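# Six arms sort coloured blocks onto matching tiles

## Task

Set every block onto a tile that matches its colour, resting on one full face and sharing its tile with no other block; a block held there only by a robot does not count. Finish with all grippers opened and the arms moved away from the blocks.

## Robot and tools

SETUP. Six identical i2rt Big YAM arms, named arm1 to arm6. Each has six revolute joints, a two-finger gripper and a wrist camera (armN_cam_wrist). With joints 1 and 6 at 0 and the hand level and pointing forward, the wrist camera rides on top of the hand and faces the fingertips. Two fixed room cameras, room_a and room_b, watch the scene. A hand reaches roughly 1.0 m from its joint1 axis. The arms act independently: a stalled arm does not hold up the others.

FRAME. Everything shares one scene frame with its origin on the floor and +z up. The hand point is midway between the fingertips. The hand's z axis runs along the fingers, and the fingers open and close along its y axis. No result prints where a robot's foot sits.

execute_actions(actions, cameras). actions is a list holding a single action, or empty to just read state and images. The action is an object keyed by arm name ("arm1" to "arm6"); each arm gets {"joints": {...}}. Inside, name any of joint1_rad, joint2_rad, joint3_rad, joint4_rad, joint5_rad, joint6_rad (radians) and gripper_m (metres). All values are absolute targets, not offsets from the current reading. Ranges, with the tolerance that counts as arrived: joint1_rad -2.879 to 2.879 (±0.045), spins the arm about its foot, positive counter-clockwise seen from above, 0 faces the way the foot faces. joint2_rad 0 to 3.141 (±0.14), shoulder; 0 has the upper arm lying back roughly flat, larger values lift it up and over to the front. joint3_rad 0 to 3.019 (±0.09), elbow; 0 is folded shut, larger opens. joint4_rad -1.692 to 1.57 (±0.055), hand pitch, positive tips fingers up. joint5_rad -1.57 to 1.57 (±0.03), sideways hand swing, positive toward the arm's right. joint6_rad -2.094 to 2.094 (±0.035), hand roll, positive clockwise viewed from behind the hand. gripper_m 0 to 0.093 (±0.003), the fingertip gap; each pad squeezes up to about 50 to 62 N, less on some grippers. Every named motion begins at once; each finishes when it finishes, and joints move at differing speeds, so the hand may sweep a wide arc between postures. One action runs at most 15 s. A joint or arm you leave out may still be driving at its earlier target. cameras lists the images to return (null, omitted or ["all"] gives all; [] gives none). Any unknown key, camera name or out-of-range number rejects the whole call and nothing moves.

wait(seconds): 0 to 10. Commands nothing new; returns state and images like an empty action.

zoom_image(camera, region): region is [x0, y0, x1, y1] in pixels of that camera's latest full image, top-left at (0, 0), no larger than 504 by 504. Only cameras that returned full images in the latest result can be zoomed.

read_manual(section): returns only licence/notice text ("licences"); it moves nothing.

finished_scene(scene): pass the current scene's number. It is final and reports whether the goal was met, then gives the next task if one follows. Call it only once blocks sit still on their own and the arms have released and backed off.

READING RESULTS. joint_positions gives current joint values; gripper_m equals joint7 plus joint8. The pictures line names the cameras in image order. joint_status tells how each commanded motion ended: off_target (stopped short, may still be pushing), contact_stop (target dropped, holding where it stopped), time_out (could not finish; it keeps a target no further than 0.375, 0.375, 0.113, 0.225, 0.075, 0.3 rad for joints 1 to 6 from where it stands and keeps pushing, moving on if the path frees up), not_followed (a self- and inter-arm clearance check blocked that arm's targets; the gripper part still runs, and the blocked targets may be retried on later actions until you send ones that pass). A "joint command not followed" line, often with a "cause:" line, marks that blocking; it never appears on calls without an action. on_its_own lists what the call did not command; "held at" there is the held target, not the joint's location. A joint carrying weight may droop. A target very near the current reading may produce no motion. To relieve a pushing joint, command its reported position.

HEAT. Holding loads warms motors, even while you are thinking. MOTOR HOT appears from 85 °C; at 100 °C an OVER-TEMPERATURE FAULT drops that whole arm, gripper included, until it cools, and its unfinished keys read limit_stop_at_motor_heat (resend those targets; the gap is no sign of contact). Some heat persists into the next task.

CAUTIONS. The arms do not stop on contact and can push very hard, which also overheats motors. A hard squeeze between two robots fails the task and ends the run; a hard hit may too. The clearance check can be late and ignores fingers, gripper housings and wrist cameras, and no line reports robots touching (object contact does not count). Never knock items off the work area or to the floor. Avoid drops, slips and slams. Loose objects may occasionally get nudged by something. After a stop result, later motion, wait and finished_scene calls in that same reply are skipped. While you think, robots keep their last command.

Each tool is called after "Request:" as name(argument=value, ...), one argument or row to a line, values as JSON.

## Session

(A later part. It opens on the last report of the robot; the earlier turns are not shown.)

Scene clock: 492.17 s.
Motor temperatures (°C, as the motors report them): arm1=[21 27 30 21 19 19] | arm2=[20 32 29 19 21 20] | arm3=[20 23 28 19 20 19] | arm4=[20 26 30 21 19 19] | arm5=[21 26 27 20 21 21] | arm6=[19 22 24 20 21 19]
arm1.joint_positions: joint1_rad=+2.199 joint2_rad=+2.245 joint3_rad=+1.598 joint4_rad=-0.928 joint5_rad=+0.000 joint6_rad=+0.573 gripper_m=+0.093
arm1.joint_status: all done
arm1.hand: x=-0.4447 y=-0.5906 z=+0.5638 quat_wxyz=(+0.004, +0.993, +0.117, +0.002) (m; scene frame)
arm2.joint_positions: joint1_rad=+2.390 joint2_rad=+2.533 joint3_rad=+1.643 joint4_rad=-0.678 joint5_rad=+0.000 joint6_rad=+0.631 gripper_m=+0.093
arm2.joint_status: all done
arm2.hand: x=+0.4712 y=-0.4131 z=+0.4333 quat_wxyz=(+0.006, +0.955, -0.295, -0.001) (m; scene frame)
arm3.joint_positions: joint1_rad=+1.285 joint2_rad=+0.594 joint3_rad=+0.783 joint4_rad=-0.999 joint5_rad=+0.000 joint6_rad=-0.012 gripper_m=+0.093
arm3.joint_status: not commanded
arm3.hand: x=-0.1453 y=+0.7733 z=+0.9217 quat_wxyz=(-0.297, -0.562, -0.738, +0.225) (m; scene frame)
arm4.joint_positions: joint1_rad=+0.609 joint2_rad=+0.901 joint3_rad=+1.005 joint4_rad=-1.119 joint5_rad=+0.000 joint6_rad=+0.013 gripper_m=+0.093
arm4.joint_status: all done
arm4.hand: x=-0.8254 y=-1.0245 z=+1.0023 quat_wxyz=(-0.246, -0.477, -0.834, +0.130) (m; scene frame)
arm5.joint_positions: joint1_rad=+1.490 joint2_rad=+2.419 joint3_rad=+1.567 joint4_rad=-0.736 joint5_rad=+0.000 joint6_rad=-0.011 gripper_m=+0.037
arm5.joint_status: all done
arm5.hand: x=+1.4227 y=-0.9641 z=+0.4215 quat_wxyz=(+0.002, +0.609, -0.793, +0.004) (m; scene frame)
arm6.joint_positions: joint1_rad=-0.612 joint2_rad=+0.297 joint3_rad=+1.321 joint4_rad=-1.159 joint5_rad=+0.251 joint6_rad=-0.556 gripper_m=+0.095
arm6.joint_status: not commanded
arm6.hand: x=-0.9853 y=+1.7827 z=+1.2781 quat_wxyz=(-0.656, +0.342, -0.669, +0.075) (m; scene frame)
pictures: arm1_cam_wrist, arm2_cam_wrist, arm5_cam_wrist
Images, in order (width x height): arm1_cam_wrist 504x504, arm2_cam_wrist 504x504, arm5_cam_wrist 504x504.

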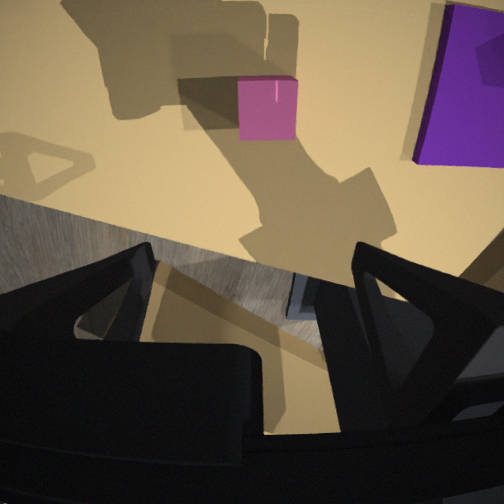

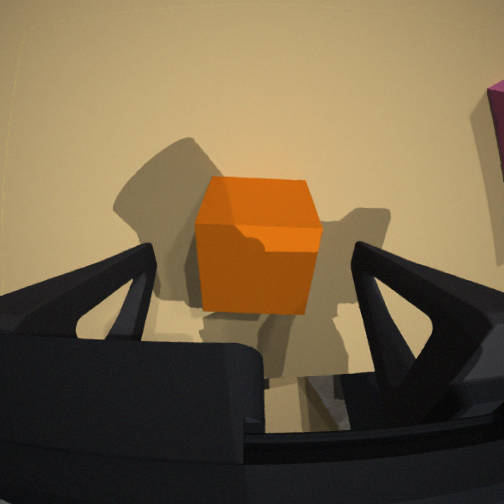

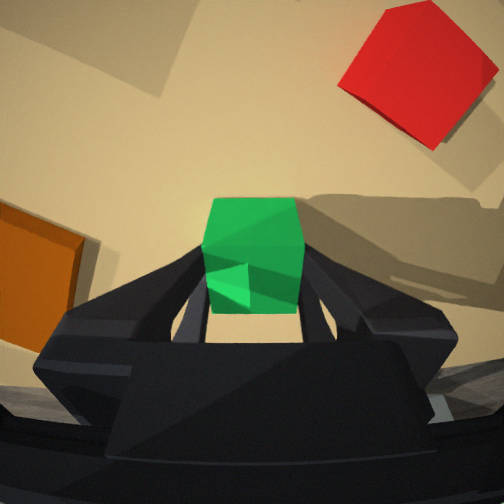

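Request:
execute_actions(
  actions=[],
)

Scene clock: 504.43 s.
Motor temperatures (°C, as the motors report them): arm1=[21 28 31 21 19 19] | arm2=[20 32 29 19 21 20] | arm3=[20 23 28 19 20 19] | arm4=[20 25 31 21 19 19] | arm5=[21 26 27 20 21 21] | arm6=[19 22 24 20 21 19]
arm1.joint_positions: joint1_rad=+2.199 joint2_rad=+2.245 joint3_rad=+1.598 joint4_rad=-0.928 joint5_rad=+0.000 joint6_rad=+0.573 gripper_m=+0.093
arm1.joint_status: all done
arm1.hand: x=-0.4447 y=-0.5906 z=+0.5638 quat_wxyz=(+0.004, +0.993, +0.117, +0.002) (m; scene frame)
arm2.joint_positions: joint1_rad=+2.390 joint2_rad=+2.533 joint3_rad=+1.643 joint4_rad=-0.678 joint5_rad=+0.000 joint6_rad=+0.631 gripper_m=+0.093
arm2.joint_status: all done
arm2.hand: x=+0.4712 y=-0.4131 z=+0.4333 quat_wxyz=(+0.006, +0.955, -0.295, -0.001) (m; scene frame)
arm3.joint_positions: joint1_rad=+1.285 joint2_rad=+0.594 joint3_rad=+0.783 joint4_rad=-0.999 joint5_rad=+0.000 joint6_rad=-0.012 gripper_m=+0.093
arm3.joint_status: not commanded
arm3.hand: x=-0.1453 y=+0.7733 z=+0.9217 quat_wxyz=(-0.297, -0.562, -0.738, +0.225) (m; scene frame)
arm4.joint_positions: joint1_rad=+0.609 joint2_rad=+0.901 joint3_rad=+1.005 joint4_rad=-1.119 joint5_rad=+0.000 joint6_rad=+0.013 gripper_m=+0.093
arm4.joint_status: all done
arm4.hand: x=-0.8254 y=-1.0245 z=+1.0023 quat_wxyz=(-0.246, -0.477, -0.834, +0.130) (m; scene frame)
arm5.joint_positions: joint1_rad=+1.490 joint2_rad=+2.419 joint3_rad=+1.567 joint4_rad=-0.736 joint5_rad=+0.000 joint6_rad=-0.011 gripper_m=+0.037
arm5.joint_status: all done
arm5.hand: x=+1.4227 y=-0.9641 z=+0.4215 quat_wxyz=(+0.002, +0.609, -0.793, +0.004) (m; scene frame)
arm6.joint_positions: joint1_rad=-0.612 joint2_rad=+0.297 joint3_rad=+1.321 joint4_rad=-1.159 joint5_rad=+0.251 joint6_rad=-0.556 gripper_m=+0.095
arm6.joint_status: not commanded
arm6.hand: x=-0.9853 y=+1.7827 z=+1.2781 quat_wxyz=(-0.656, +0.342, -0.669, +0.075) (m; scene frame)
pictures: arm1_cam_wrist, arm2_cam_wrist, arm3_cam_wrist, arm4_cam_wrist, arm5_cam_wrist, arm6_cam_wrist, room_a, room_b
Images, in order (width x height): arm1_cam_wrist 504x504, arm2_cam_wrist 504x504, arm3_cam_wrist 504x504, arm4_cam_wrist 504x504, arm5_cam_wrist 504x504, arm6_cam_wrist 504x504, room_a 504x504, room_b 504x504.

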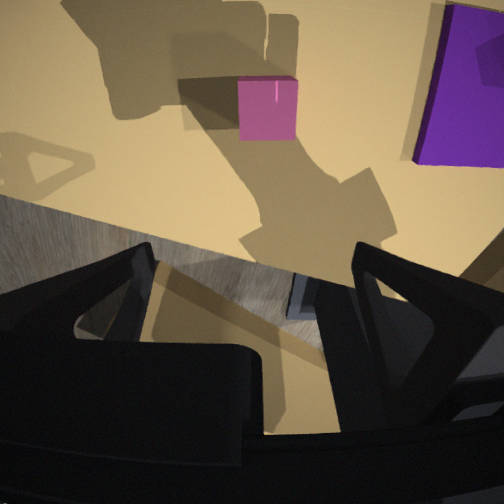

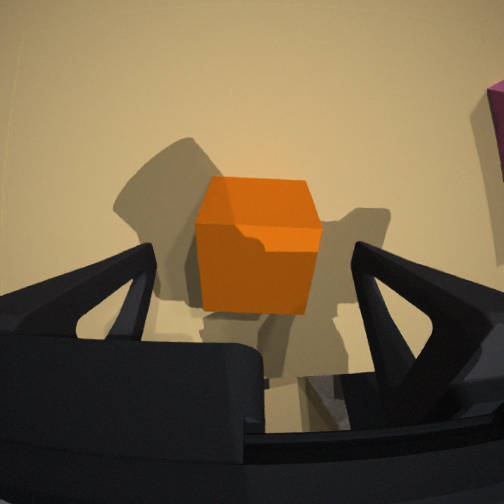

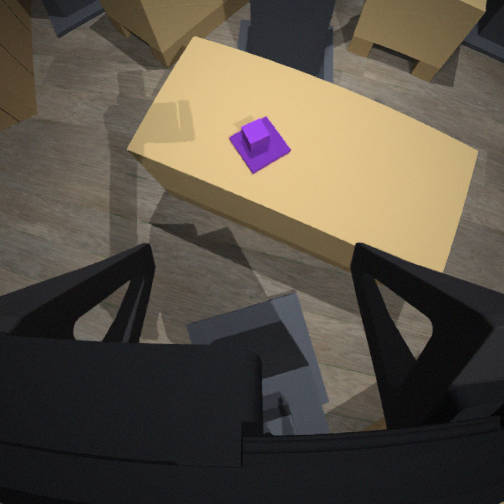

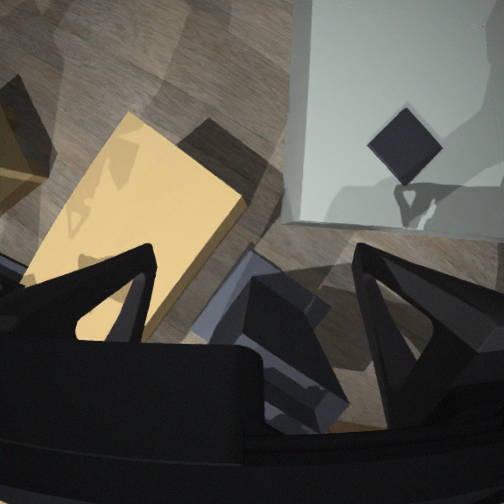

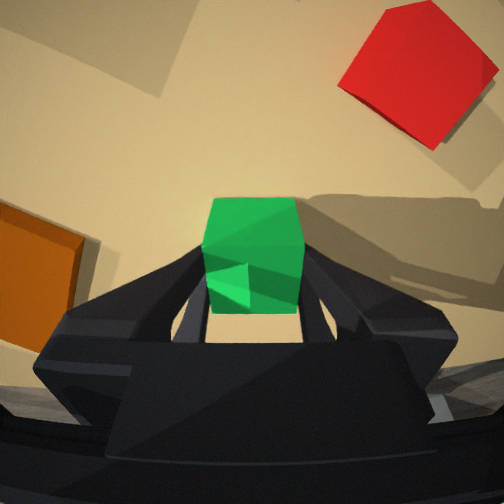

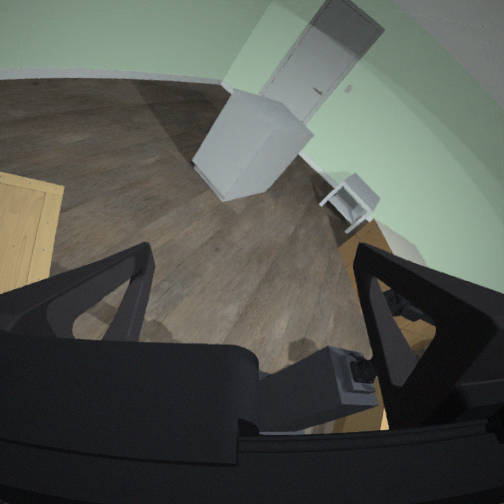

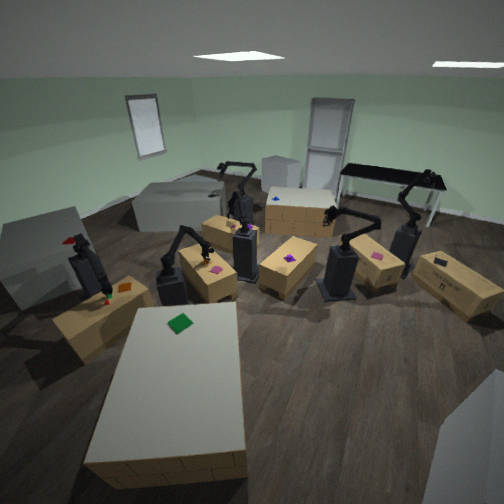

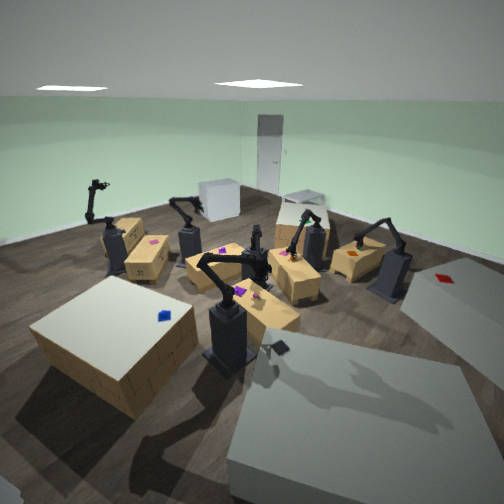

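Request:
execute_actions(
  actions=[
    {"arm1": {"joints": {"joint1_rad": 2.138, "joint2_rad": 2.53, "joint3_rad": 1.795, "joint4_rad": -0.795, "joint6_rad": 0.52}}, "arm2": {"joints": {"gripper_m": 0.028}}, "arm5": {"joints": {"joint2_rad": 2.42, "gripper_m": 0.093}}},
  ],
  cameras=["arm1_cam_wrist", "arm2_cam_wrist", "arm5_cam_wrist"],
)

Scene clock: 525.67 s.
Motor temperatures (°C, as the motors report them): arm1=[21 29 31 21 19 19] | arm2=[20 32 29 19 21 20] | arm3=[20 22 29 19 20 19] | arm4=[20 25 31 21 19 19] | arm5=[21 26 27 20 21 21] | arm6=[19 22 24 20 21 19]
arm1.joint_positions: joint1_rad=+2.131 joint2_rad=+2.531 joint3_rad=+1.780 joint4_rad=-0.796 joint5_rad=+0.000 joint6_rad=+0.528 gripper_m=+0.093
arm1.joint_status: all done
arm1.hand: x=-0.5037 y=-0.5901 z=+0.4414 quat_wxyz=(+0.013, +0.994, +0.106, -0.009) (m; scene frame)
arm2.joint_positions: joint1_rad=+2.390 joint2_rad=+2.533 joint3_rad=+1.643 joint4_rad=-0.678 joint5_rad=+0.001 joint6_rad=+0.631 gripper_m=+0.047
arm2.joint_status: gripper_m off_target (ended at +0.047, target +0.028)
arm2.hand: x=+0.4712 y=-0.4129 z=+0.4333 quat_wxyz=(+0.005, +0.955, -0.296, -0.002) (m; scene frame)
arm3.joint_positions: joint1_rad=+1.285 joint2_rad=+0.594 joint3_rad=+0.783 joint4_rad=-0.999 joint5_rad=+0.000 joint6_rad=-0.012 gripper_m=+0.093
arm3.joint_status: not commanded
arm3.hand: x=-0.1453 y=+0.7733 z=+0.9217 quat_wxyz=(-0.297, -0.562, -0.738, +0.225) (m; scene frame)
arm4.joint_positions: joint1_rad=+0.609 joint2_rad=+0.901 joint3_rad=+1.005 joint4_rad=-1.119 joint5_rad=+0.000 joint6_rad=+0.013 gripper_m=+0.093
arm4.joint_status: not commanded
arm4.hand: x=-0.8254 y=-1.0245 z=+1.0023 quat_wxyz=(-0.246, -0.477, -0.834, +0.130) (m; scene frame)
arm5.joint_positions: joint1_rad=+1.490 joint2_rad=+2.419 joint3_rad=+1.567 joint4_rad=-0.736 joint5_rad=+0.000 joint6_rad=-0.011 gripper_m=+0.093
arm5.joint_status: all done
arm5.hand: x=+1.4227 y=-0.9642 z=+0.4212 quat_wxyz=(+0.002, +0.609, -0.793, +0.004) (m; scene frame)
arm6.joint_positions: joint1_rad=-0.612 joint2_rad=+0.297 joint3_rad=+1.321 joint4_rad=-1.159 joint5_rad=+0.251 joint6_rad=-0.556 gripper_m=+0.095
arm6.joint_status: not commanded
arm6.hand: x=-0.9853 y=+1.7827 z=+1.2781 quat_wxyz=(-0.656, +0.342, -0.669, +0.075) (m; scene frame)
pictures: arm1_cam_wrist, arm2_cam_wrist, arm5_cam_wrist
Images, in order (width x height): arm1_cam_wrist 504x504, arm2_cam_wrist 504x504, arm5_cam_wrist 504x504.

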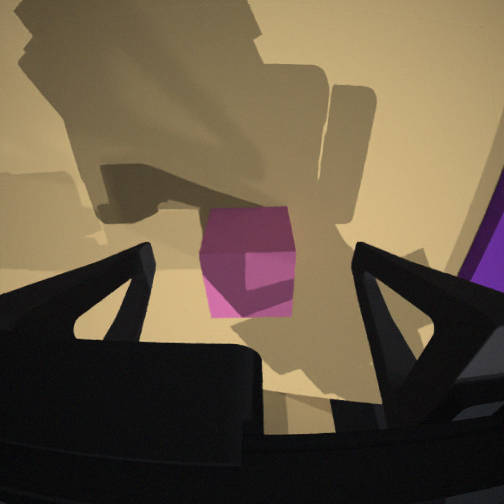

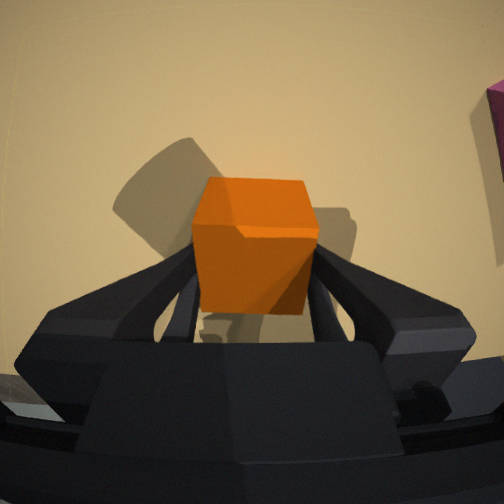

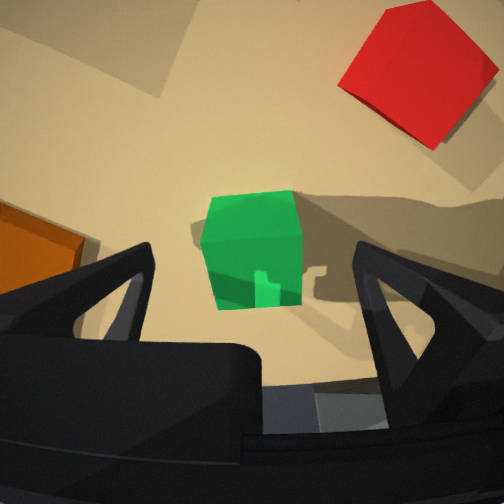

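Request:
execute_actions(
  actions=[
    {"arm1": {"joints": {"joint1_rad": 2.15, "joint2_rad": 2.562, "joint4_rad": -0.815}}, "arm2": {"joints": {"joint1_rad": 1.0, "joint2_rad": 1.96, "joint3_rad": 1.725, "joint4_rad": -1.335}}, "arm5": {"joints": {"joint2_rad": 2.40, "joint3_rad": 1.92, "joint4_rad": -1.075}}, "arm4": {"joints": {"joint1_rad": -0.6}}},
  ],
  cameras=["arm1_cam_wrist", "arm2_cam_wrist", "arm5_cam_wrist"],
)

Scene clock: 586.17 s.
Motor temperatures (°C, as the motors report them): arm1=[21 31 30 21 19 19] | arm2=[20 32 29 19 21 20] | arm3=[20 22 29 19 20 19] | arm4=[20 24 32 21 19 19] | arm5=[21 27 27 20 21 21] | arm6=[19 22 24 20 21 19]
arm1.joint_positions: joint1_rad=+2.142 joint2_rad=+2.538 joint3_rad=+1.780 joint4_rad=-0.807 joint5_rad=+0.000 joint6_rad=+0.527 gripper_m=+0.093
arm1.joint_status: all done
arm1.hand: x=-0.4951 y=-0.5921 z=+0.4371 quat_wxyz=(+0.008, +0.994, +0.111, -0.002) (m; scene frame)
arm2.joint_positions: joint1_rad=+0.998 joint2_rad=+1.959 joint3_rad=+1.720 joint4_rad=-1.321 joint5_rad=+0.003 joint6_rad=+0.632 gripper_m=+0.047
arm2.joint_status: all done
arm2.hand: x=+0.9599 y=+0.1979 z=+0.7961 quat_wxyz=(+0.001, +0.543, -0.840, -0.001) (m; scene frame)
arm3.joint_positions: joint1_rad=+1.285 joint2_rad=+0.594 joint3_rad=+0.783 joint4_rad=-0.999 joint5_rad=+0.000 joint6_rad=-0.012 gripper_m=+0.093
arm3.joint_status: not commanded
arm3.hand: x=-0.1453 y=+0.7733 z=+0.9217 quat_wxyz=(-0.297, -0.562, -0.738, +0.225) (m; scene frame)
arm4.joint_positions: joint1_rad=-0.591 joint2_rad=+0.901 joint3_rad=+1.005 joint4_rad=-1.119 joint5_rad=+0.000 joint6_rad=+0.013 gripper_m=+0.093
arm4.joint_status: all done
arm4.hand: x=-1.2196 y=-1.0030 z=+0.9973 quat_wxyz=(-0.126, -0.866, -0.419, +0.240) (m; scene frame)
arm5.joint_positions: joint1_rad=+1.490 joint2_rad=+2.406 joint3_rad=+1.882 joint4_rad=-1.060 joint5_rad=+0.000 joint6_rad=-0.011 gripper_m=+0.093
arm5.joint_status: all done
arm5.hand: x=+1.4428 y=-0.8905 z=+0.5226 quat_wxyz=(+0.001, +0.609, -0.793, +0.003) (m; scene frame)
arm6.joint_positions: joint1_rad=-0.612 joint2_rad=+0.297 joint3_rad=+1.321 joint4_rad=-1.159 joint5_rad=+0.251 joint6_rad=-0.556 gripper_m=+0.095
arm6.joint_status: not commanded
arm6.hand: x=-0.9853 y=+1.7827 z=+1.2781 quat_wxyz=(-0.656, +0.342, -0.669, +0.075) (m; scene frame)
pictures: arm1_cam_wrist, arm2_cam_wrist, arm5_cam_wrist
Images, in order (width x height): arm1_cam_wrist 504x504, arm2_cam_wrist 504x504, arm5_cam_wrist 504x504.

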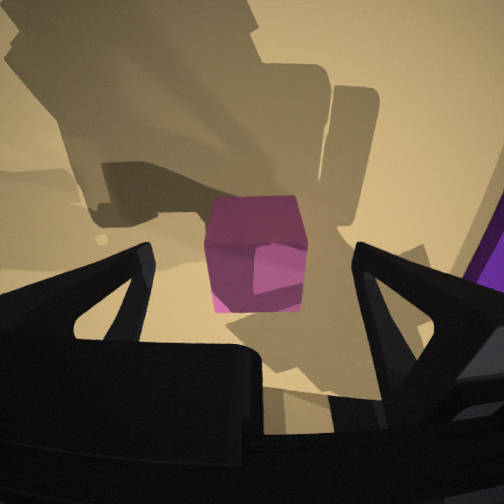

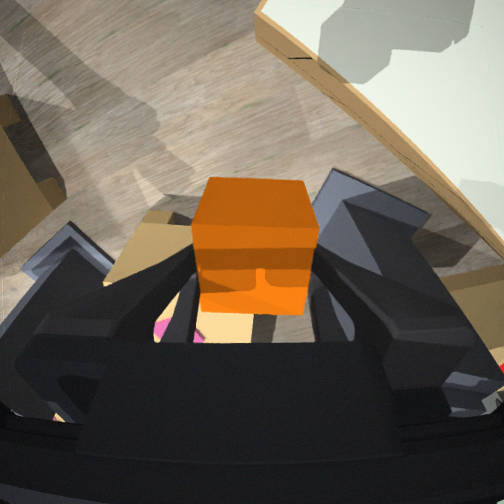

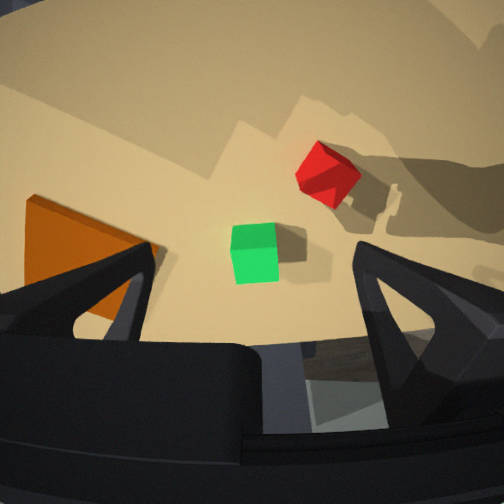

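Request:
execute_actions(
  actions=[
    {"arm1": {"joints": {"joint2_rad": 2.58}}, "arm2": {"joints": {"joint1_rad": 0.06, "joint6_rad": 0.0}}, "arm5": {"joints": {"joint1_rad": 1.405, "joint2_rad": 2.54, "joint3_rad": 1.945, "joint4_rad": -0.91, "joint6_rad": 0.47}}, "arm4": {"joints": {"joint1_rad": -1.5}}},
  ],
  cameras=["arm1_cam_wrist", "arm2_cam_wrist", "arm5_cam_wrist", "arm4_cam_wrist"],
)

Scene clock: 611.23 s.
Motor temperatures (°C, as the motors report them): arm1=[21 31 30 21 19 19] | arm2=[20 32 30 19 21 20] | arm3=[20 22 29 19 20 19] | arm4=[20 23 32 21 19 19] | arm5=[21 28 29 20 21 21] | arm6=[19 22 24 20 21 19]
arm1.joint_positions: joint1_rad=+2.142 joint2_rad=+2.561 joint3_rad=+1.780 joint4_rad=-0.807 joint5_rad=+0.000 joint6_rad=+0.527 gripper_m=+0.093
arm1.joint_status: all done
arm1.hand: x=-0.4891 y=-0.5867 z=+0.4227 quat_wxyz=(+0.001, +0.994, +0.111, +0.007) (m; scene frame)
arm2.joint_positions: joint1_rad=+0.053 joint2_rad=+1.959 joint3_rad=+1.720 joint4_rad=-1.321 joint5_rad=+0.003 joint6_rad=+0.010 gripper_m=+0.047
arm2.joint_status: all done
arm2.hand: x=+1.4887 y=+0.0549 z=+0.7954 quat_wxyz=(-0.002, +0.401, -0.916, +0.003) (m; scene frame)
arm3.joint_positions: joint1_rad=+1.285 joint2_rad=+0.594 joint3_rad=+0.783 joint4_rad=-0.999 joint5_rad=+0.000 joint6_rad=-0.012 gripper_m=+0.093
arm3.joint_status: not commanded
arm3.hand: x=-0.1453 y=+0.7733 z=+0.9217 quat_wxyz=(-0.297, -0.562, -0.738, +0.225) (m; scene frame)
arm4.joint_positions: joint1_rad=-1.491 joint2_rad=+0.901 joint3_rad=+1.005 joint4_rad=-1.119 joint5_rad=+0.000 joint6_rad=+0.013 gripper_m=+0.093
arm4.joint_status: all done
arm4.hand: x=-1.3563 y=-0.7315 z=+0.9954 quat_wxyz=(-0.005, -0.963, -0.002, +0.269) (m; scene frame)
arm5.joint_positions: joint1_rad=+1.402 joint2_rad=+2.568 joint3_rad=+1.912 joint4_rad=-0.926 joint5_rad=+0.000 joint6_rad=+0.458 gripper_m=+0.093
arm5.joint_status: all done
arm5.hand: x=+1.5003 y=-0.9073 z=+0.4254 quat_wxyz=(+0.000, +0.368, -0.930, +0.002) (m; scene frame)
arm6.joint_positions: joint1_rad=-0.612 joint2_rad=+0.297 joint3_rad=+1.321 joint4_rad=-1.159 joint5_rad=+0.251 joint6_rad=-0.556 gripper_m=+0.095
arm6.joint_status: not commanded
arm6.hand: x=-0.9853 y=+1.7827 z=+1.2781 quat_wxyz=(-0.656, +0.342, -0.669, +0.075) (m; scene frame)
pictures: arm1_cam_wrist, arm2_cam_wrist, arm4_cam_wrist, arm5_cam_wrist
Images, in order (width x height): arm1_cam_wrist 504x504, arm2_cam_wrist 504x504, arm4_cam_wrist 504x504, arm5_cam_wrist 504x504.

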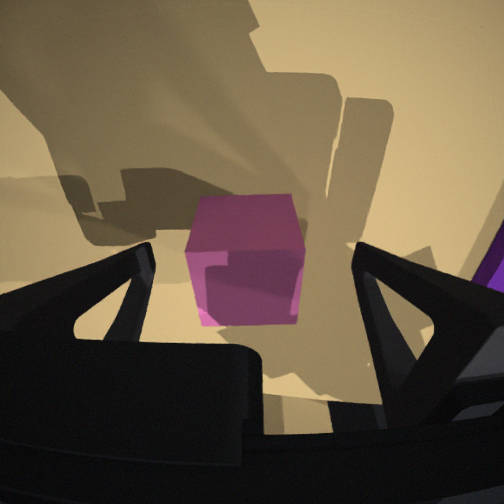

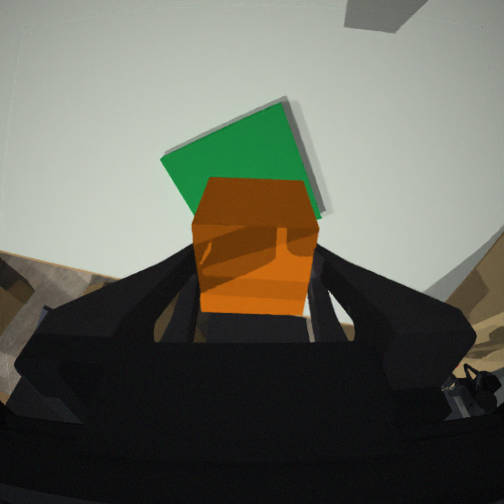

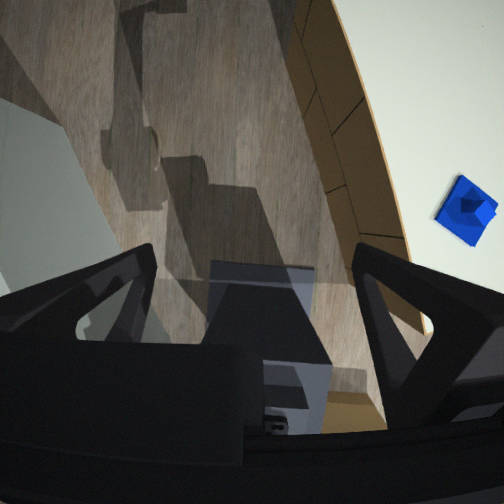

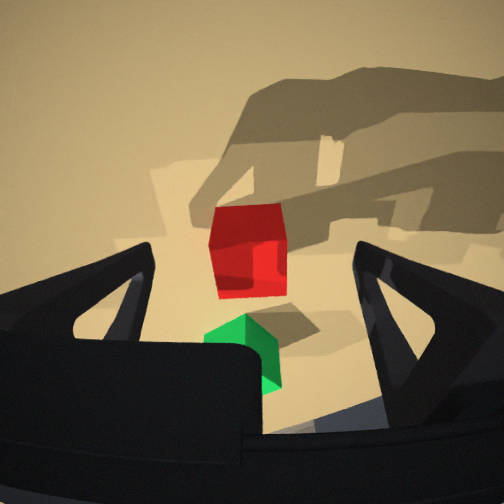

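Request:
execute_actions(
  actions=[
    {"arm1": {"joints": {"gripper_m": 0.022}}, "arm2": {"joints": {"joint1_rad": -0.8, "joint6_rad": -0.6}}, "arm5": {"joints": {"gripper_m": 0.013}}, "arm4": {"joints": {"joint1_rad": -2.1}}},
  ],
  cameras=["arm1_cam_wrist", "arm5_cam_wrist", "arm4_cam_wrist"],
)

Scene clock: 626.63 s.
Motor temperatures (°C, as the motors report them): arm1=[21 31 30 21 19 19] | arm2=[20 32 30 19 21 20] | arm3=[20 21 29 19 20 19] | arm4=[20 23 32 21 19 19] | arm5=[21 28 28 20 21 21] | arm6=[19 22 24 20 21 19]
arm1.joint_positions: joint1_rad=+2.142 joint2_rad=+2.561 joint3_rad=+1.780 joint4_rad=-0.807 joint5_rad=+0.000 joint6_rad=+0.527 gripper_m=+0.041
arm1.joint_status: gripper_m off_target (ended at +0.041, target +0.022)
arm1.hand: x=-0.4890 y=-0.5867 z=+0.4227 quat_wxyz=(+0.001, +0.994, +0.112, +0.007) (m; scene frame)
arm2.joint_positions: joint1_rad=-0.805 joint2_rad=+1.959 joint3_rad=+1.720 joint4_rad=-1.321 joint5_rad=+0.003 joint6_rad=-0.590 gripper_m=+0.047
arm2.joint_status: all done
arm2.hand: x=+1.6861 y=-0.4046 z=+0.7989 quat_wxyz=(-0.001, +0.281, -0.960, +0.007) (m; scene frame)
arm3.joint_positions: joint1_rad=+1.285 joint2_rad=+0.594 joint3_rad=+0.783 joint4_rad=-0.999 joint5_rad=+0.000 joint6_rad=-0.012 gripper_m=+0.093
arm3.joint_status: not commanded
arm3.hand: x=-0.1453 y=+0.7733 z=+0.9217 quat_wxyz=(-0.297, -0.562, -0.738, +0.225) (m; scene frame)
arm4.joint_positions: joint1_rad=-2.091 joint2_rad=+0.901 joint3_rad=+1.005 joint4_rad=-1.119 joint5_rad=+0.000 joint6_rad=+0.013 gripper_m=+0.093
arm4.joint_status: all done
arm4.hand: x=-1.2985 y=-0.5332 z=+0.9959 quat_wxyz=(+0.079, -0.921, +0.281, +0.258) (m; scene frame)
arm5.joint_positions: joint1_rad=+1.402 joint2_rad=+2.568 joint3_rad=+1.912 joint4_rad=-0.926 joint5_rad=+0.000 joint6_rad=+0.459 gripper_m=+0.030
arm5.joint_status: gripper_m off_target (ended at +0.030, target +0.013)
arm5.hand: x=+1.5004 y=-0.9072 z=+0.4254 quat_wxyz=(-0.001, +0.368, -0.930, +0.002) (m; scene frame)
arm6.joint_positions: joint1_rad=-0.612 joint2_rad=+0.297 joint3_rad=+1.321 joint4_rad=-1.159 joint5_rad=+0.251 joint6_rad=-0.556 gripper_m=+0.095
arm6.joint_status: not commanded
arm6.hand: x=-0.9853 y=+1.7827 z=+1.2781 quat_wxyz=(-0.656, +0.342, -0.669, +0.075) (m; scene frame)
pictures: arm1_cam_wrist, arm4_cam_wrist, arm5_cam_wrist
Images, in order (width x height): arm1_cam_wrist 504x504, arm4_cam_wrist 504x504, arm5_cam_wrist 504x504.

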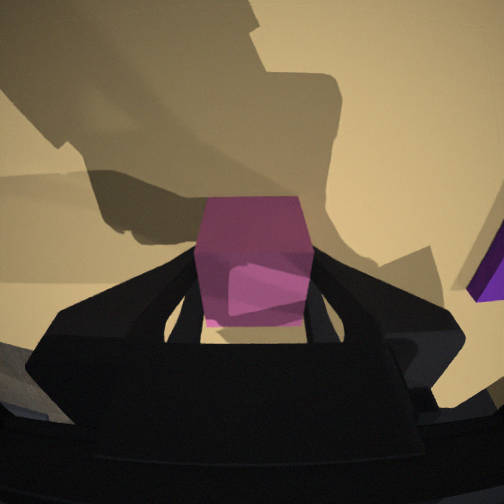

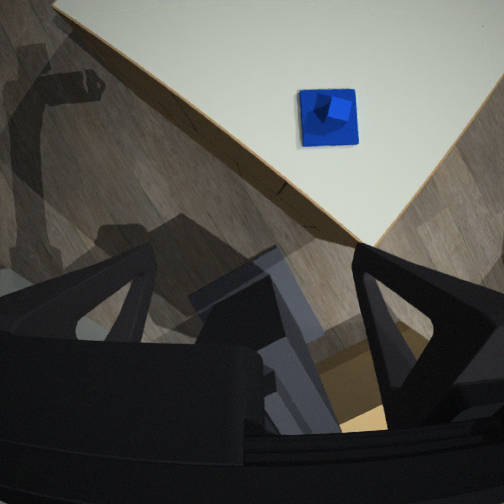

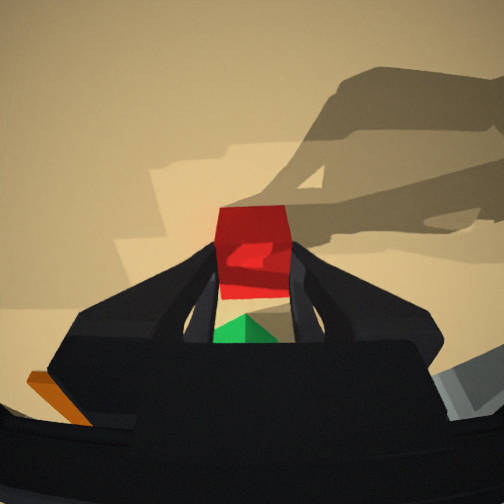

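Request:
execute_actions(
  actions=[
    {"arm1": {"joints": {"joint1_rad": 0.4, "joint2_rad": 1.5, "joint3_rad": 1.4, "joint4_rad": -1.45, "joint6_rad": -0.19}}, "arm2": {"joints": {"joint1_rad": -2.11, "joint2_rad": 2.34, "joint3_rad": 1.51, "joint4_rad": -0.715}}, "arm5": {"joints": {"joint1_rad": -0.3, "joint2_rad": 1.85, "joint3_rad": 1.52, "joint4_rad": -1.245, "joint6_rad": 0.0}}},
  ],
  cameras=["arm1_cam_wrist", "arm2_cam_wrist", "arm5_cam_wrist"],
)

Scene clock: 666.63 s.
Motor temperatures (°C, as the motors report them): arm1=[21 31 30 21 19 19] | arm2=[20 32 30 19 21 20] | arm3=[20 21 30 19 20 19] | arm4=[20 23 32 21 19 19] | arm5=[21 29 28 20 21 21] | arm6=[19 22 24 20 21 19]
arm1.joint_positions: joint1_rad=+0.393 joint2_rad=+1.490 joint3_rad=+1.405 joint4_rad=-1.441 joint5_rad=+0.000 joint6_rad=-0.183 gripper_m=+0.041
arm1.joint_status: all done
arm1.hand: x=-0.2627 y=+0.2357 z=+0.8824 quat_wxyz=(-0.008, +0.918, -0.397, -0.015) (m; scene frame)
arm2.joint_positions: joint1_rad=-2.120 joint2_rad=+2.366 joint3_rad=+1.503 joint4_rad=-0.723 joint5_rad=+0.002 joint6_rad=-0.592 gripper_m=+0.047
arm2.joint_status: all done
arm2.hand: x=+1.2179 y=-0.9623 z=+0.4983 quat_wxyz=(+0.005, -0.364, -0.931, -0.001) (m; scene frame)
arm3.joint_positions: joint1_rad=+1.285 joint2_rad=+0.594 joint3_rad=+0.783 joint4_rad=-0.999 joint5_rad=+0.000 joint6_rad=-0.012 gripper_m=+0.093
arm3.joint_status: not commanded
arm3.hand: x=-0.1453 y=+0.7733 z=+0.9217 quat_wxyz=(-0.297, -0.562, -0.738, +0.225) (m; scene frame)
arm4.joint_positions: joint1_rad=-2.091 joint2_rad=+0.901 joint3_rad=+1.005 joint4_rad=-1.119 joint5_rad=+0.000 joint6_rad=+0.013 gripper_m=+0.093
arm4.joint_status: not commanded
arm4.hand: x=-1.2985 y=-0.5332 z=+0.9959 quat_wxyz=(+0.079, -0.921, +0.281, +0.258) (m; scene frame)
arm5.joint_positions: joint1_rad=-0.305 joint2_rad=+1.863 joint3_rad=+1.520 joint4_rad=-1.230 joint5_rad=+0.000 joint6_rad=+0.012 gripper_m=+0.030
arm5.joint_status: all done
arm5.hand: x=+1.7486 y=-1.8070 z=+0.7191 quat_wxyz=(-0.001, -0.251, -0.968, -0.005) (m; scene frame)
arm6.joint_positions: joint1_rad=-0.612 joint2_rad=+0.297 joint3_rad=+1.321 joint4_rad=-1.159 joint5_rad=+0.251 joint6_rad=-0.556 gripper_m=+0.095
arm6.joint_status: not commanded
arm6.hand: x=-0.9853 y=+1.7827 z=+1.2781 quat_wxyz=(-0.656, +0.342, -0.669, +0.075) (m; scene frame)
pictures: arm1_cam_wrist, arm2_cam_wrist, arm5_cam_wrist
Images, in order (width x height): arm1_cam_wrist 504x504, arm2_cam_wrist 504x504, arm5_cam_wrist 504x504.

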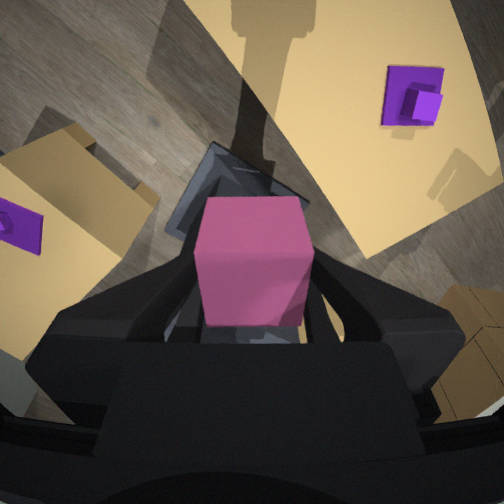

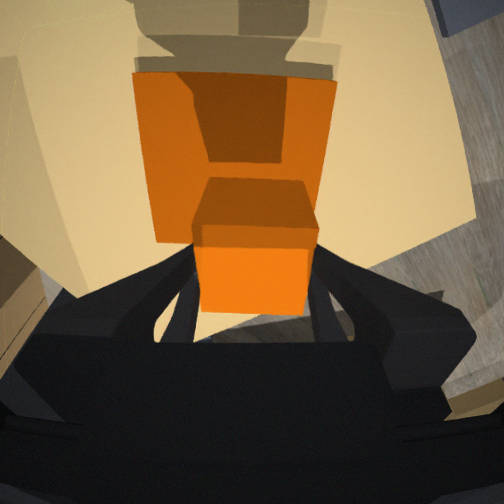

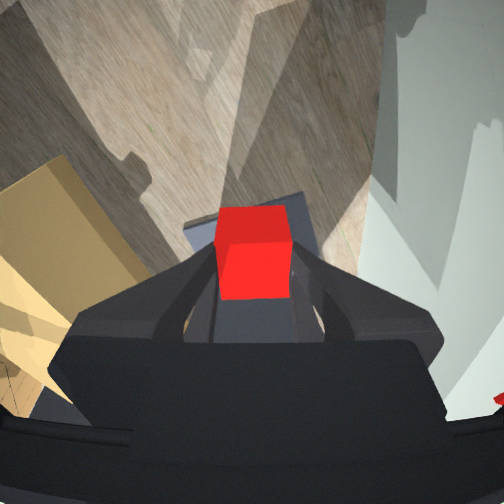

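Request:
execute_actions(
  actions=[
    {"arm1": {"joints": {"joint1_rad": -1.0}}, "arm2": {"joints": {"joint1_rad": -2.088, "joint2_rad": 2.44, "joint4_rad": -0.625}}, "arm5": {"joints": {"joint1_rad": -1.70, "joint2_rad": 1.94, "joint4_rad": -1.135}}},
  ],
  cameras=["arm2_cam_wrist", "arm5_cam_wrist"],
)

Scene clock: 682.57 s.
Motor temperatures (°C, as the motors report them): arm1=[21 29 31 21 19 19] | arm2=[20 33 29 19 21 20] | arm3=[20 21 30 19 20 19] | arm4=[20 23 32 21 19 19] | arm5=[21 28 28 20 21 21] | arm6=[19 22 24 20 21 19]
arm1.joint_positions: joint1_rad=-1.005 joint2_rad=+1.502 joint3_rad=+1.405 joint4_rad=-1.441 joint5_rad=+0.000 joint6_rad=-0.184 gripper_m=+0.041
arm1.joint_status: all done
arm1.hand: x=+0.3129 y=+0.1622 z=+0.8797 quat_wxyz=(-0.014, +0.448, -0.894, +0.001) (m; scene frame)
arm2.joint_positions: joint1_rad=-2.095 joint2_rad=+2.445 joint3_rad=+1.503 joint4_rad=-0.640 joint5_rad=+0.002 joint6_rad=-0.592 gripper_m=+0.047
arm2.joint_status: all done
arm2.hand: x=+1.2305 y=-0.9526 z=+0.4533 quat_wxyz=(+0.004, -0.352, -0.936, +0.001) (m; scene frame)
arm3.joint_positions: joint1_rad=+1.285 joint2_rad=+0.594 joint3_rad=+0.783 joint4_rad=-0.999 joint5_rad=+0.000 joint6_rad=-0.012 gripper_m=+0.093
arm3.joint_status: not commanded
arm3.hand: x=-0.1453 y=+0.7733 z=+0.9217 quat_wxyz=(-0.297, -0.562, -0.738, +0.225) (m; scene frame)
arm4.joint_positions: joint1_rad=-2.091 joint2_rad=+0.901 joint3_rad=+1.005 joint4_rad=-1.119 joint5_rad=+0.000 joint6_rad=+0.013 gripper_m=+0.093
arm4.joint_status: not commanded
arm4.hand: x=-1.2985 y=-0.5332 z=+0.9959 quat_wxyz=(+0.079, -0.921, +0.281, +0.258) (m; scene frame)
arm5.joint_positions: joint1_rad=-1.707 joint2_rad=+1.968 joint3_rad=+1.520 joint4_rad=-1.139 joint5_rad=+0.001 joint6_rad=+0.009 gripper_m=+0.031
arm5.joint_status: all done
arm5.hand: x=+1.0770 y=-2.0831 z=+0.6554 quat_wxyz=(+0.007, -0.815, -0.579, -0.011) (m; scene frame)
arm6.joint_positions: joint1_rad=-0.612 joint2_rad=+0.297 joint3_rad=+1.321 joint4_rad=-1.159 joint5_rad=+0.251 joint6_rad=-0.556 gripper_m=+0.095
arm6.joint_status: not commanded
arm6.hand: x=-0.9853 y=+1.7827 z=+1.2781 quat_wxyz=(-0.656, +0.342, -0.669, +0.075) (m; scene frame)
pictures: arm2_cam_wrist, arm5_cam_wrist
Images, in order (width x height): arm2_cam_wrist 504x504, arm5_cam_wrist 504x504.

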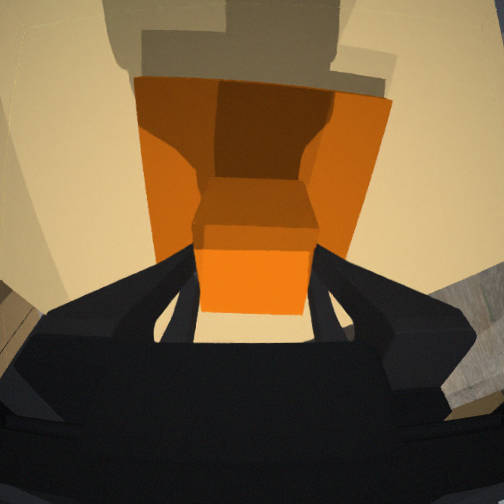

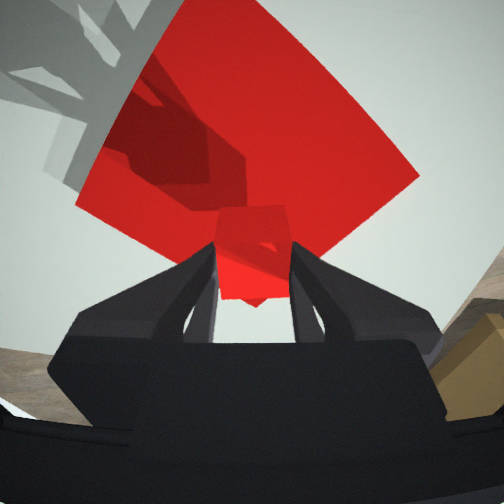

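Request:
zoom_image(
  camera="arm2_cam_wrist",
  region=[120, 60, 400, 340],
)

Region (120, 60, 400, 340) of arm2_cam_wrist's 504x504 image, scaled by 1.800, with more detail than that image has.

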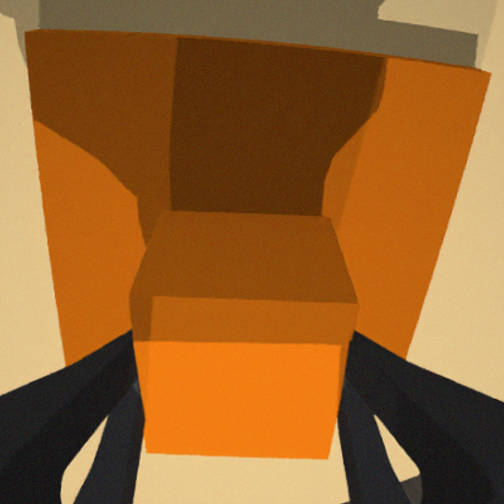

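Request:
execute_actions(
  actions=[
    {"arm1": {"joints": {"joint1_rad": -1.95, "joint2_rad": 2.285, "joint3_rad": 1.48, "joint4_rad": -0.74}}, "arm2": {"joints": {"joint2_rad": 2.47, "joint4_rad": -0.62}}, "arm5": {"joints": {"joint2_rad": 1.995, "joint4_rad": -1.095}}},
  ],
  cameras=["arm1_cam_wrist", "arm2_cam_wrist", "arm5_cam_wrist"],
)

Scene clock: 714.23 s.
Motor temperatures (°C, as the motors report them): arm1=[21 29 31 21 19 19] | arm2=[20 33 28 19 21 20] | arm3=[20 21 30 19 20 19] | arm4=[20 22 33 21 19 19] | arm5=[21 28 27 20 21 21] | arm6=[19 22 24 20 21 19]
arm1.joint_positions: joint1_rad=-1.948 joint2_rad=+2.289 joint3_rad=+1.472 joint4_rad=-0.748 joint5_rad=+0.002 joint6_rad=-0.185 gripper_m=+0.041
arm1.joint_status: all done
arm1.hand: x=+0.5548 y=-0.2637 z=+0.5017 quat_wxyz=(-0.004, -0.007, -1.000, +0.007) (m; scene frame)
arm2.joint_positions: joint1_rad=-2.095 joint2_rad=+2.458 joint3_rad=+1.503 joint4_rad=-0.636 joint5_rad=+0.002 joint6_rad=-0.592 gripper_m=+0.047
arm2.joint_status: all done
arm2.hand: x=+1.2295 y=-0.9491 z=+0.4463 quat_wxyz=(+0.007, -0.352, -0.936, -0.003) (m; scene frame)
arm3.joint_positions: joint1_rad=+1.285 joint2_rad=+0.594 joint3_rad=+0.783 joint4_rad=-0.999 joint5_rad=+0.000 joint6_rad=-0.012 gripper_m=+0.093
arm3.joint_status: not commanded
arm3.hand: x=-0.1453 y=+0.7733 z=+0.9217 quat_wxyz=(-0.297, -0.562, -0.738, +0.225) (m; scene frame)
arm4.joint_positions: joint1_rad=-2.091 joint2_rad=+0.901 joint3_rad=+1.005 joint4_rad=-1.119 joint5_rad=+0.000 joint6_rad=+0.013 gripper_m=+0.093
arm4.joint_status: not commanded
arm4.hand: x=-1.2985 y=-0.5332 z=+0.9959 quat_wxyz=(+0.079, -0.921, +0.281, +0.258) (m; scene frame)
arm5.joint_positions: joint1_rad=-1.707 joint2_rad=+2.003 joint3_rad=+1.520 joint4_rad=-1.112 joint5_rad=+0.001 joint6_rad=+0.009 gripper_m=+0.031
arm5.joint_status: all done
arm5.hand: x=+1.0761 y=-2.0861 z=+0.6361 quat_wxyz=(+0.009, -0.815, -0.579, -0.014) (m; scene frame)
arm6.joint_positions: joint1_rad=-0.612 joint2_rad=+0.297 joint3_rad=+1.321 joint4_rad=-1.159 joint5_rad=+0.251 joint6_rad=-0.556 gripper_m=+0.095
arm6.joint_status: not commanded
arm6.hand: x=-0.9853 y=+1.7827 z=+1.2781 quat_wxyz=(-0.656, +0.342, -0.669, +0.075) (m; scene frame)
pictures: arm1_cam_wrist, arm2_cam_wrist, arm5_cam_wrist
Images, in order (width x height): arm1_cam_wrist 504x504, arm2_cam_wrist 504x504, arm5_cam_wrist 504x504.

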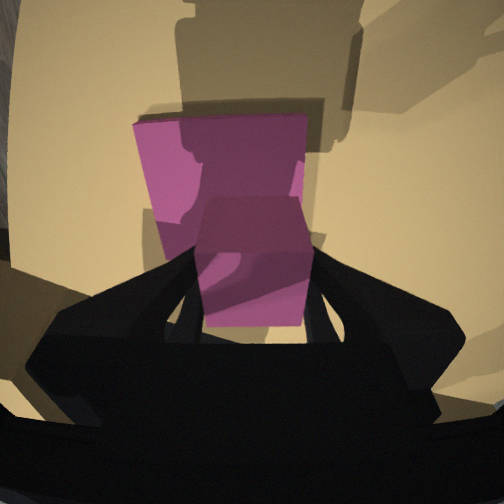

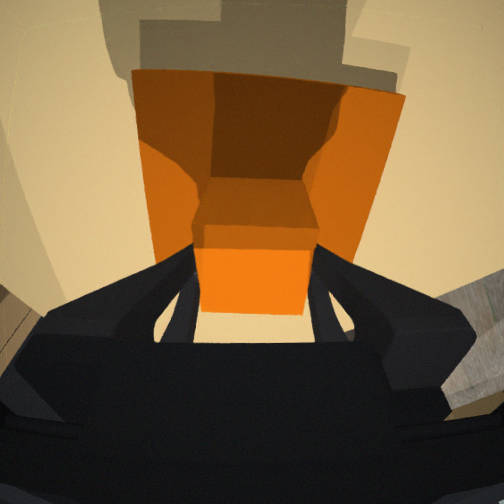

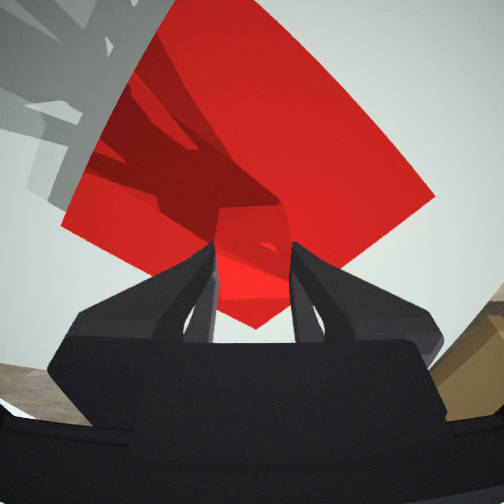

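Request:
execute_actions(
  actions=[
    {"arm1": {"joints": {"joint1_rad": -1.906, "joint2_rad": 2.385, "joint4_rad": -0.65}}, "arm2": {"joints": {"joint2_rad": 2.458, "gripper_m": 0.093}}, "arm5": {"joints": {"gripper_m": 0.093}}},
  ],
  cameras=["arm1_cam_wrist", "arm2_cam_wrist", "arm5_cam_wrist"],
)

Scene clock: 724.53 s.
Motor temperatures (°C, as the motors report them): arm1=[21 29 30 21 19 19] | arm2=[20 32 28 19 21 20] | arm3=[20 21 30 19 20 19] | arm4=[20 22 33 21 19 19] | arm5=[21 28 27 20 21 21] | arm6=[19 22 24 20 21 19]
arm1.joint_positions: joint1_rad=-1.905 joint2_rad=+2.390 joint3_rad=+1.472 joint4_rad=-0.658 joint5_rad=+0.002 joint6_rad=-0.185 gripper_m=+0.041
arm1.joint_status: all done
arm1.hand: x=+0.5500 y=-0.2385 z=+0.4449 quat_wxyz=(+0.001, +0.015, -1.000, +0.006) (m; scene frame)
arm2.joint_positions: joint1_rad=-2.095 joint2_rad=+2.458 joint3_rad=+1.503 joint4_rad=-0.636 joint5_rad=+0.002 joint6_rad=-0.592 gripper_m=+0.093
arm2.joint_status: all done
arm2.hand: x=+1.2295 y=-0.9491 z=+0.4463 quat_wxyz=(+0.007, -0.352, -0.936, -0.003) (m; scene frame)
arm3.joint_positions: joint1_rad=+1.285 joint2_rad=+0.594 joint3_rad=+0.783 joint4_rad=-0.999 joint5_rad=+0.000 joint6_rad=-0.012 gripper_m=+0.093
arm3.joint_status: not commanded
arm3.hand: x=-0.1453 y=+0.7733 z=+0.9217 quat_wxyz=(-0.297, -0.562, -0.738, +0.225) (m; scene frame)
arm4.joint_positions: joint1_rad=-2.091 joint2_rad=+0.901 joint3_rad=+1.005 joint4_rad=-1.119 joint5_rad=+0.000 joint6_rad=+0.013 gripper_m=+0.093
arm4.joint_status: not commanded
arm4.hand: x=-1.2985 y=-0.5332 z=+0.9959 quat_wxyz=(+0.079, -0.921, +0.281, +0.258) (m; scene frame)
arm5.joint_positions: joint1_rad=-1.707 joint2_rad=+2.003 joint3_rad=+1.520 joint4_rad=-1.112 joint5_rad=+0.001 joint6_rad=+0.009 gripper_m=+0.093
arm5.joint_status: all done
arm5.hand: x=+1.0761 y=-2.0861 z=+0.6361 quat_wxyz=(+0.009, -0.815, -0.579, -0.014) (m; scene frame)
arm6.joint_positions: joint1_rad=-0.612 joint2_rad=+0.297 joint3_rad=+1.321 joint4_rad=-1.159 joint5_rad=+0.251 joint6_rad=-0.556 gripper_m=+0.095
arm6.joint_status: not commanded
arm6.hand: x=-0.9853 y=+1.7827 z=+1.2781 quat_wxyz=(-0.656, +0.342, -0.669, +0.075) (m; scene frame)
pictures: arm1_cam_wrist, arm2_cam_wrist, arm5_cam_wrist
Images, in order (width x height): arm1_cam_wrist 504x504, arm2_cam_wrist 504x504, arm5_cam_wrist 504x504.

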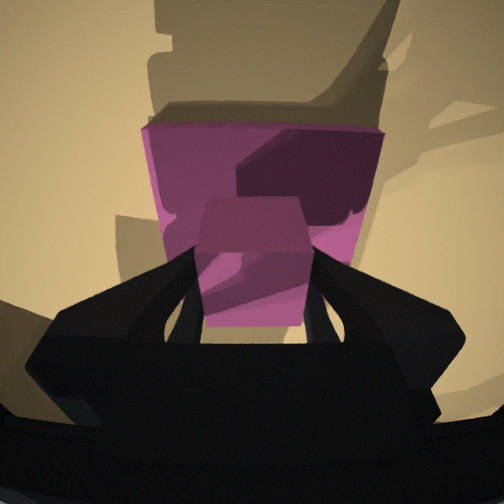

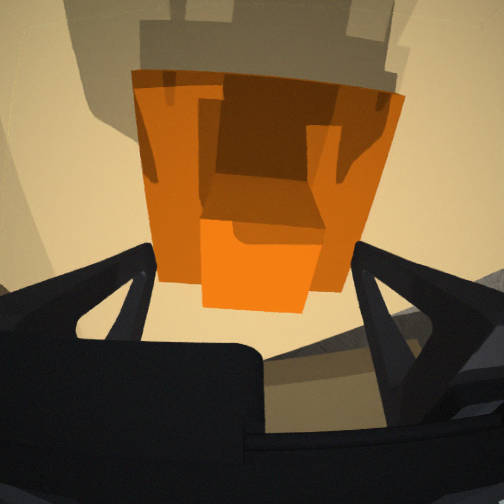

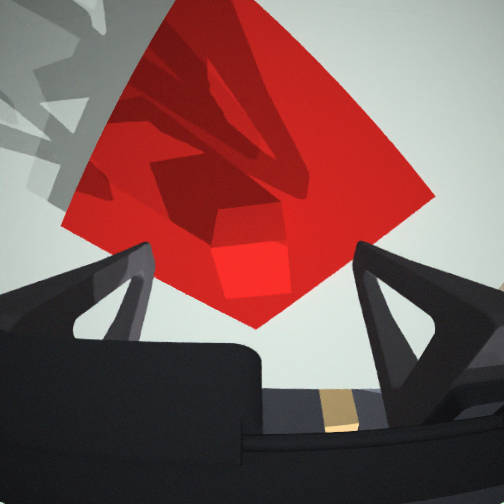

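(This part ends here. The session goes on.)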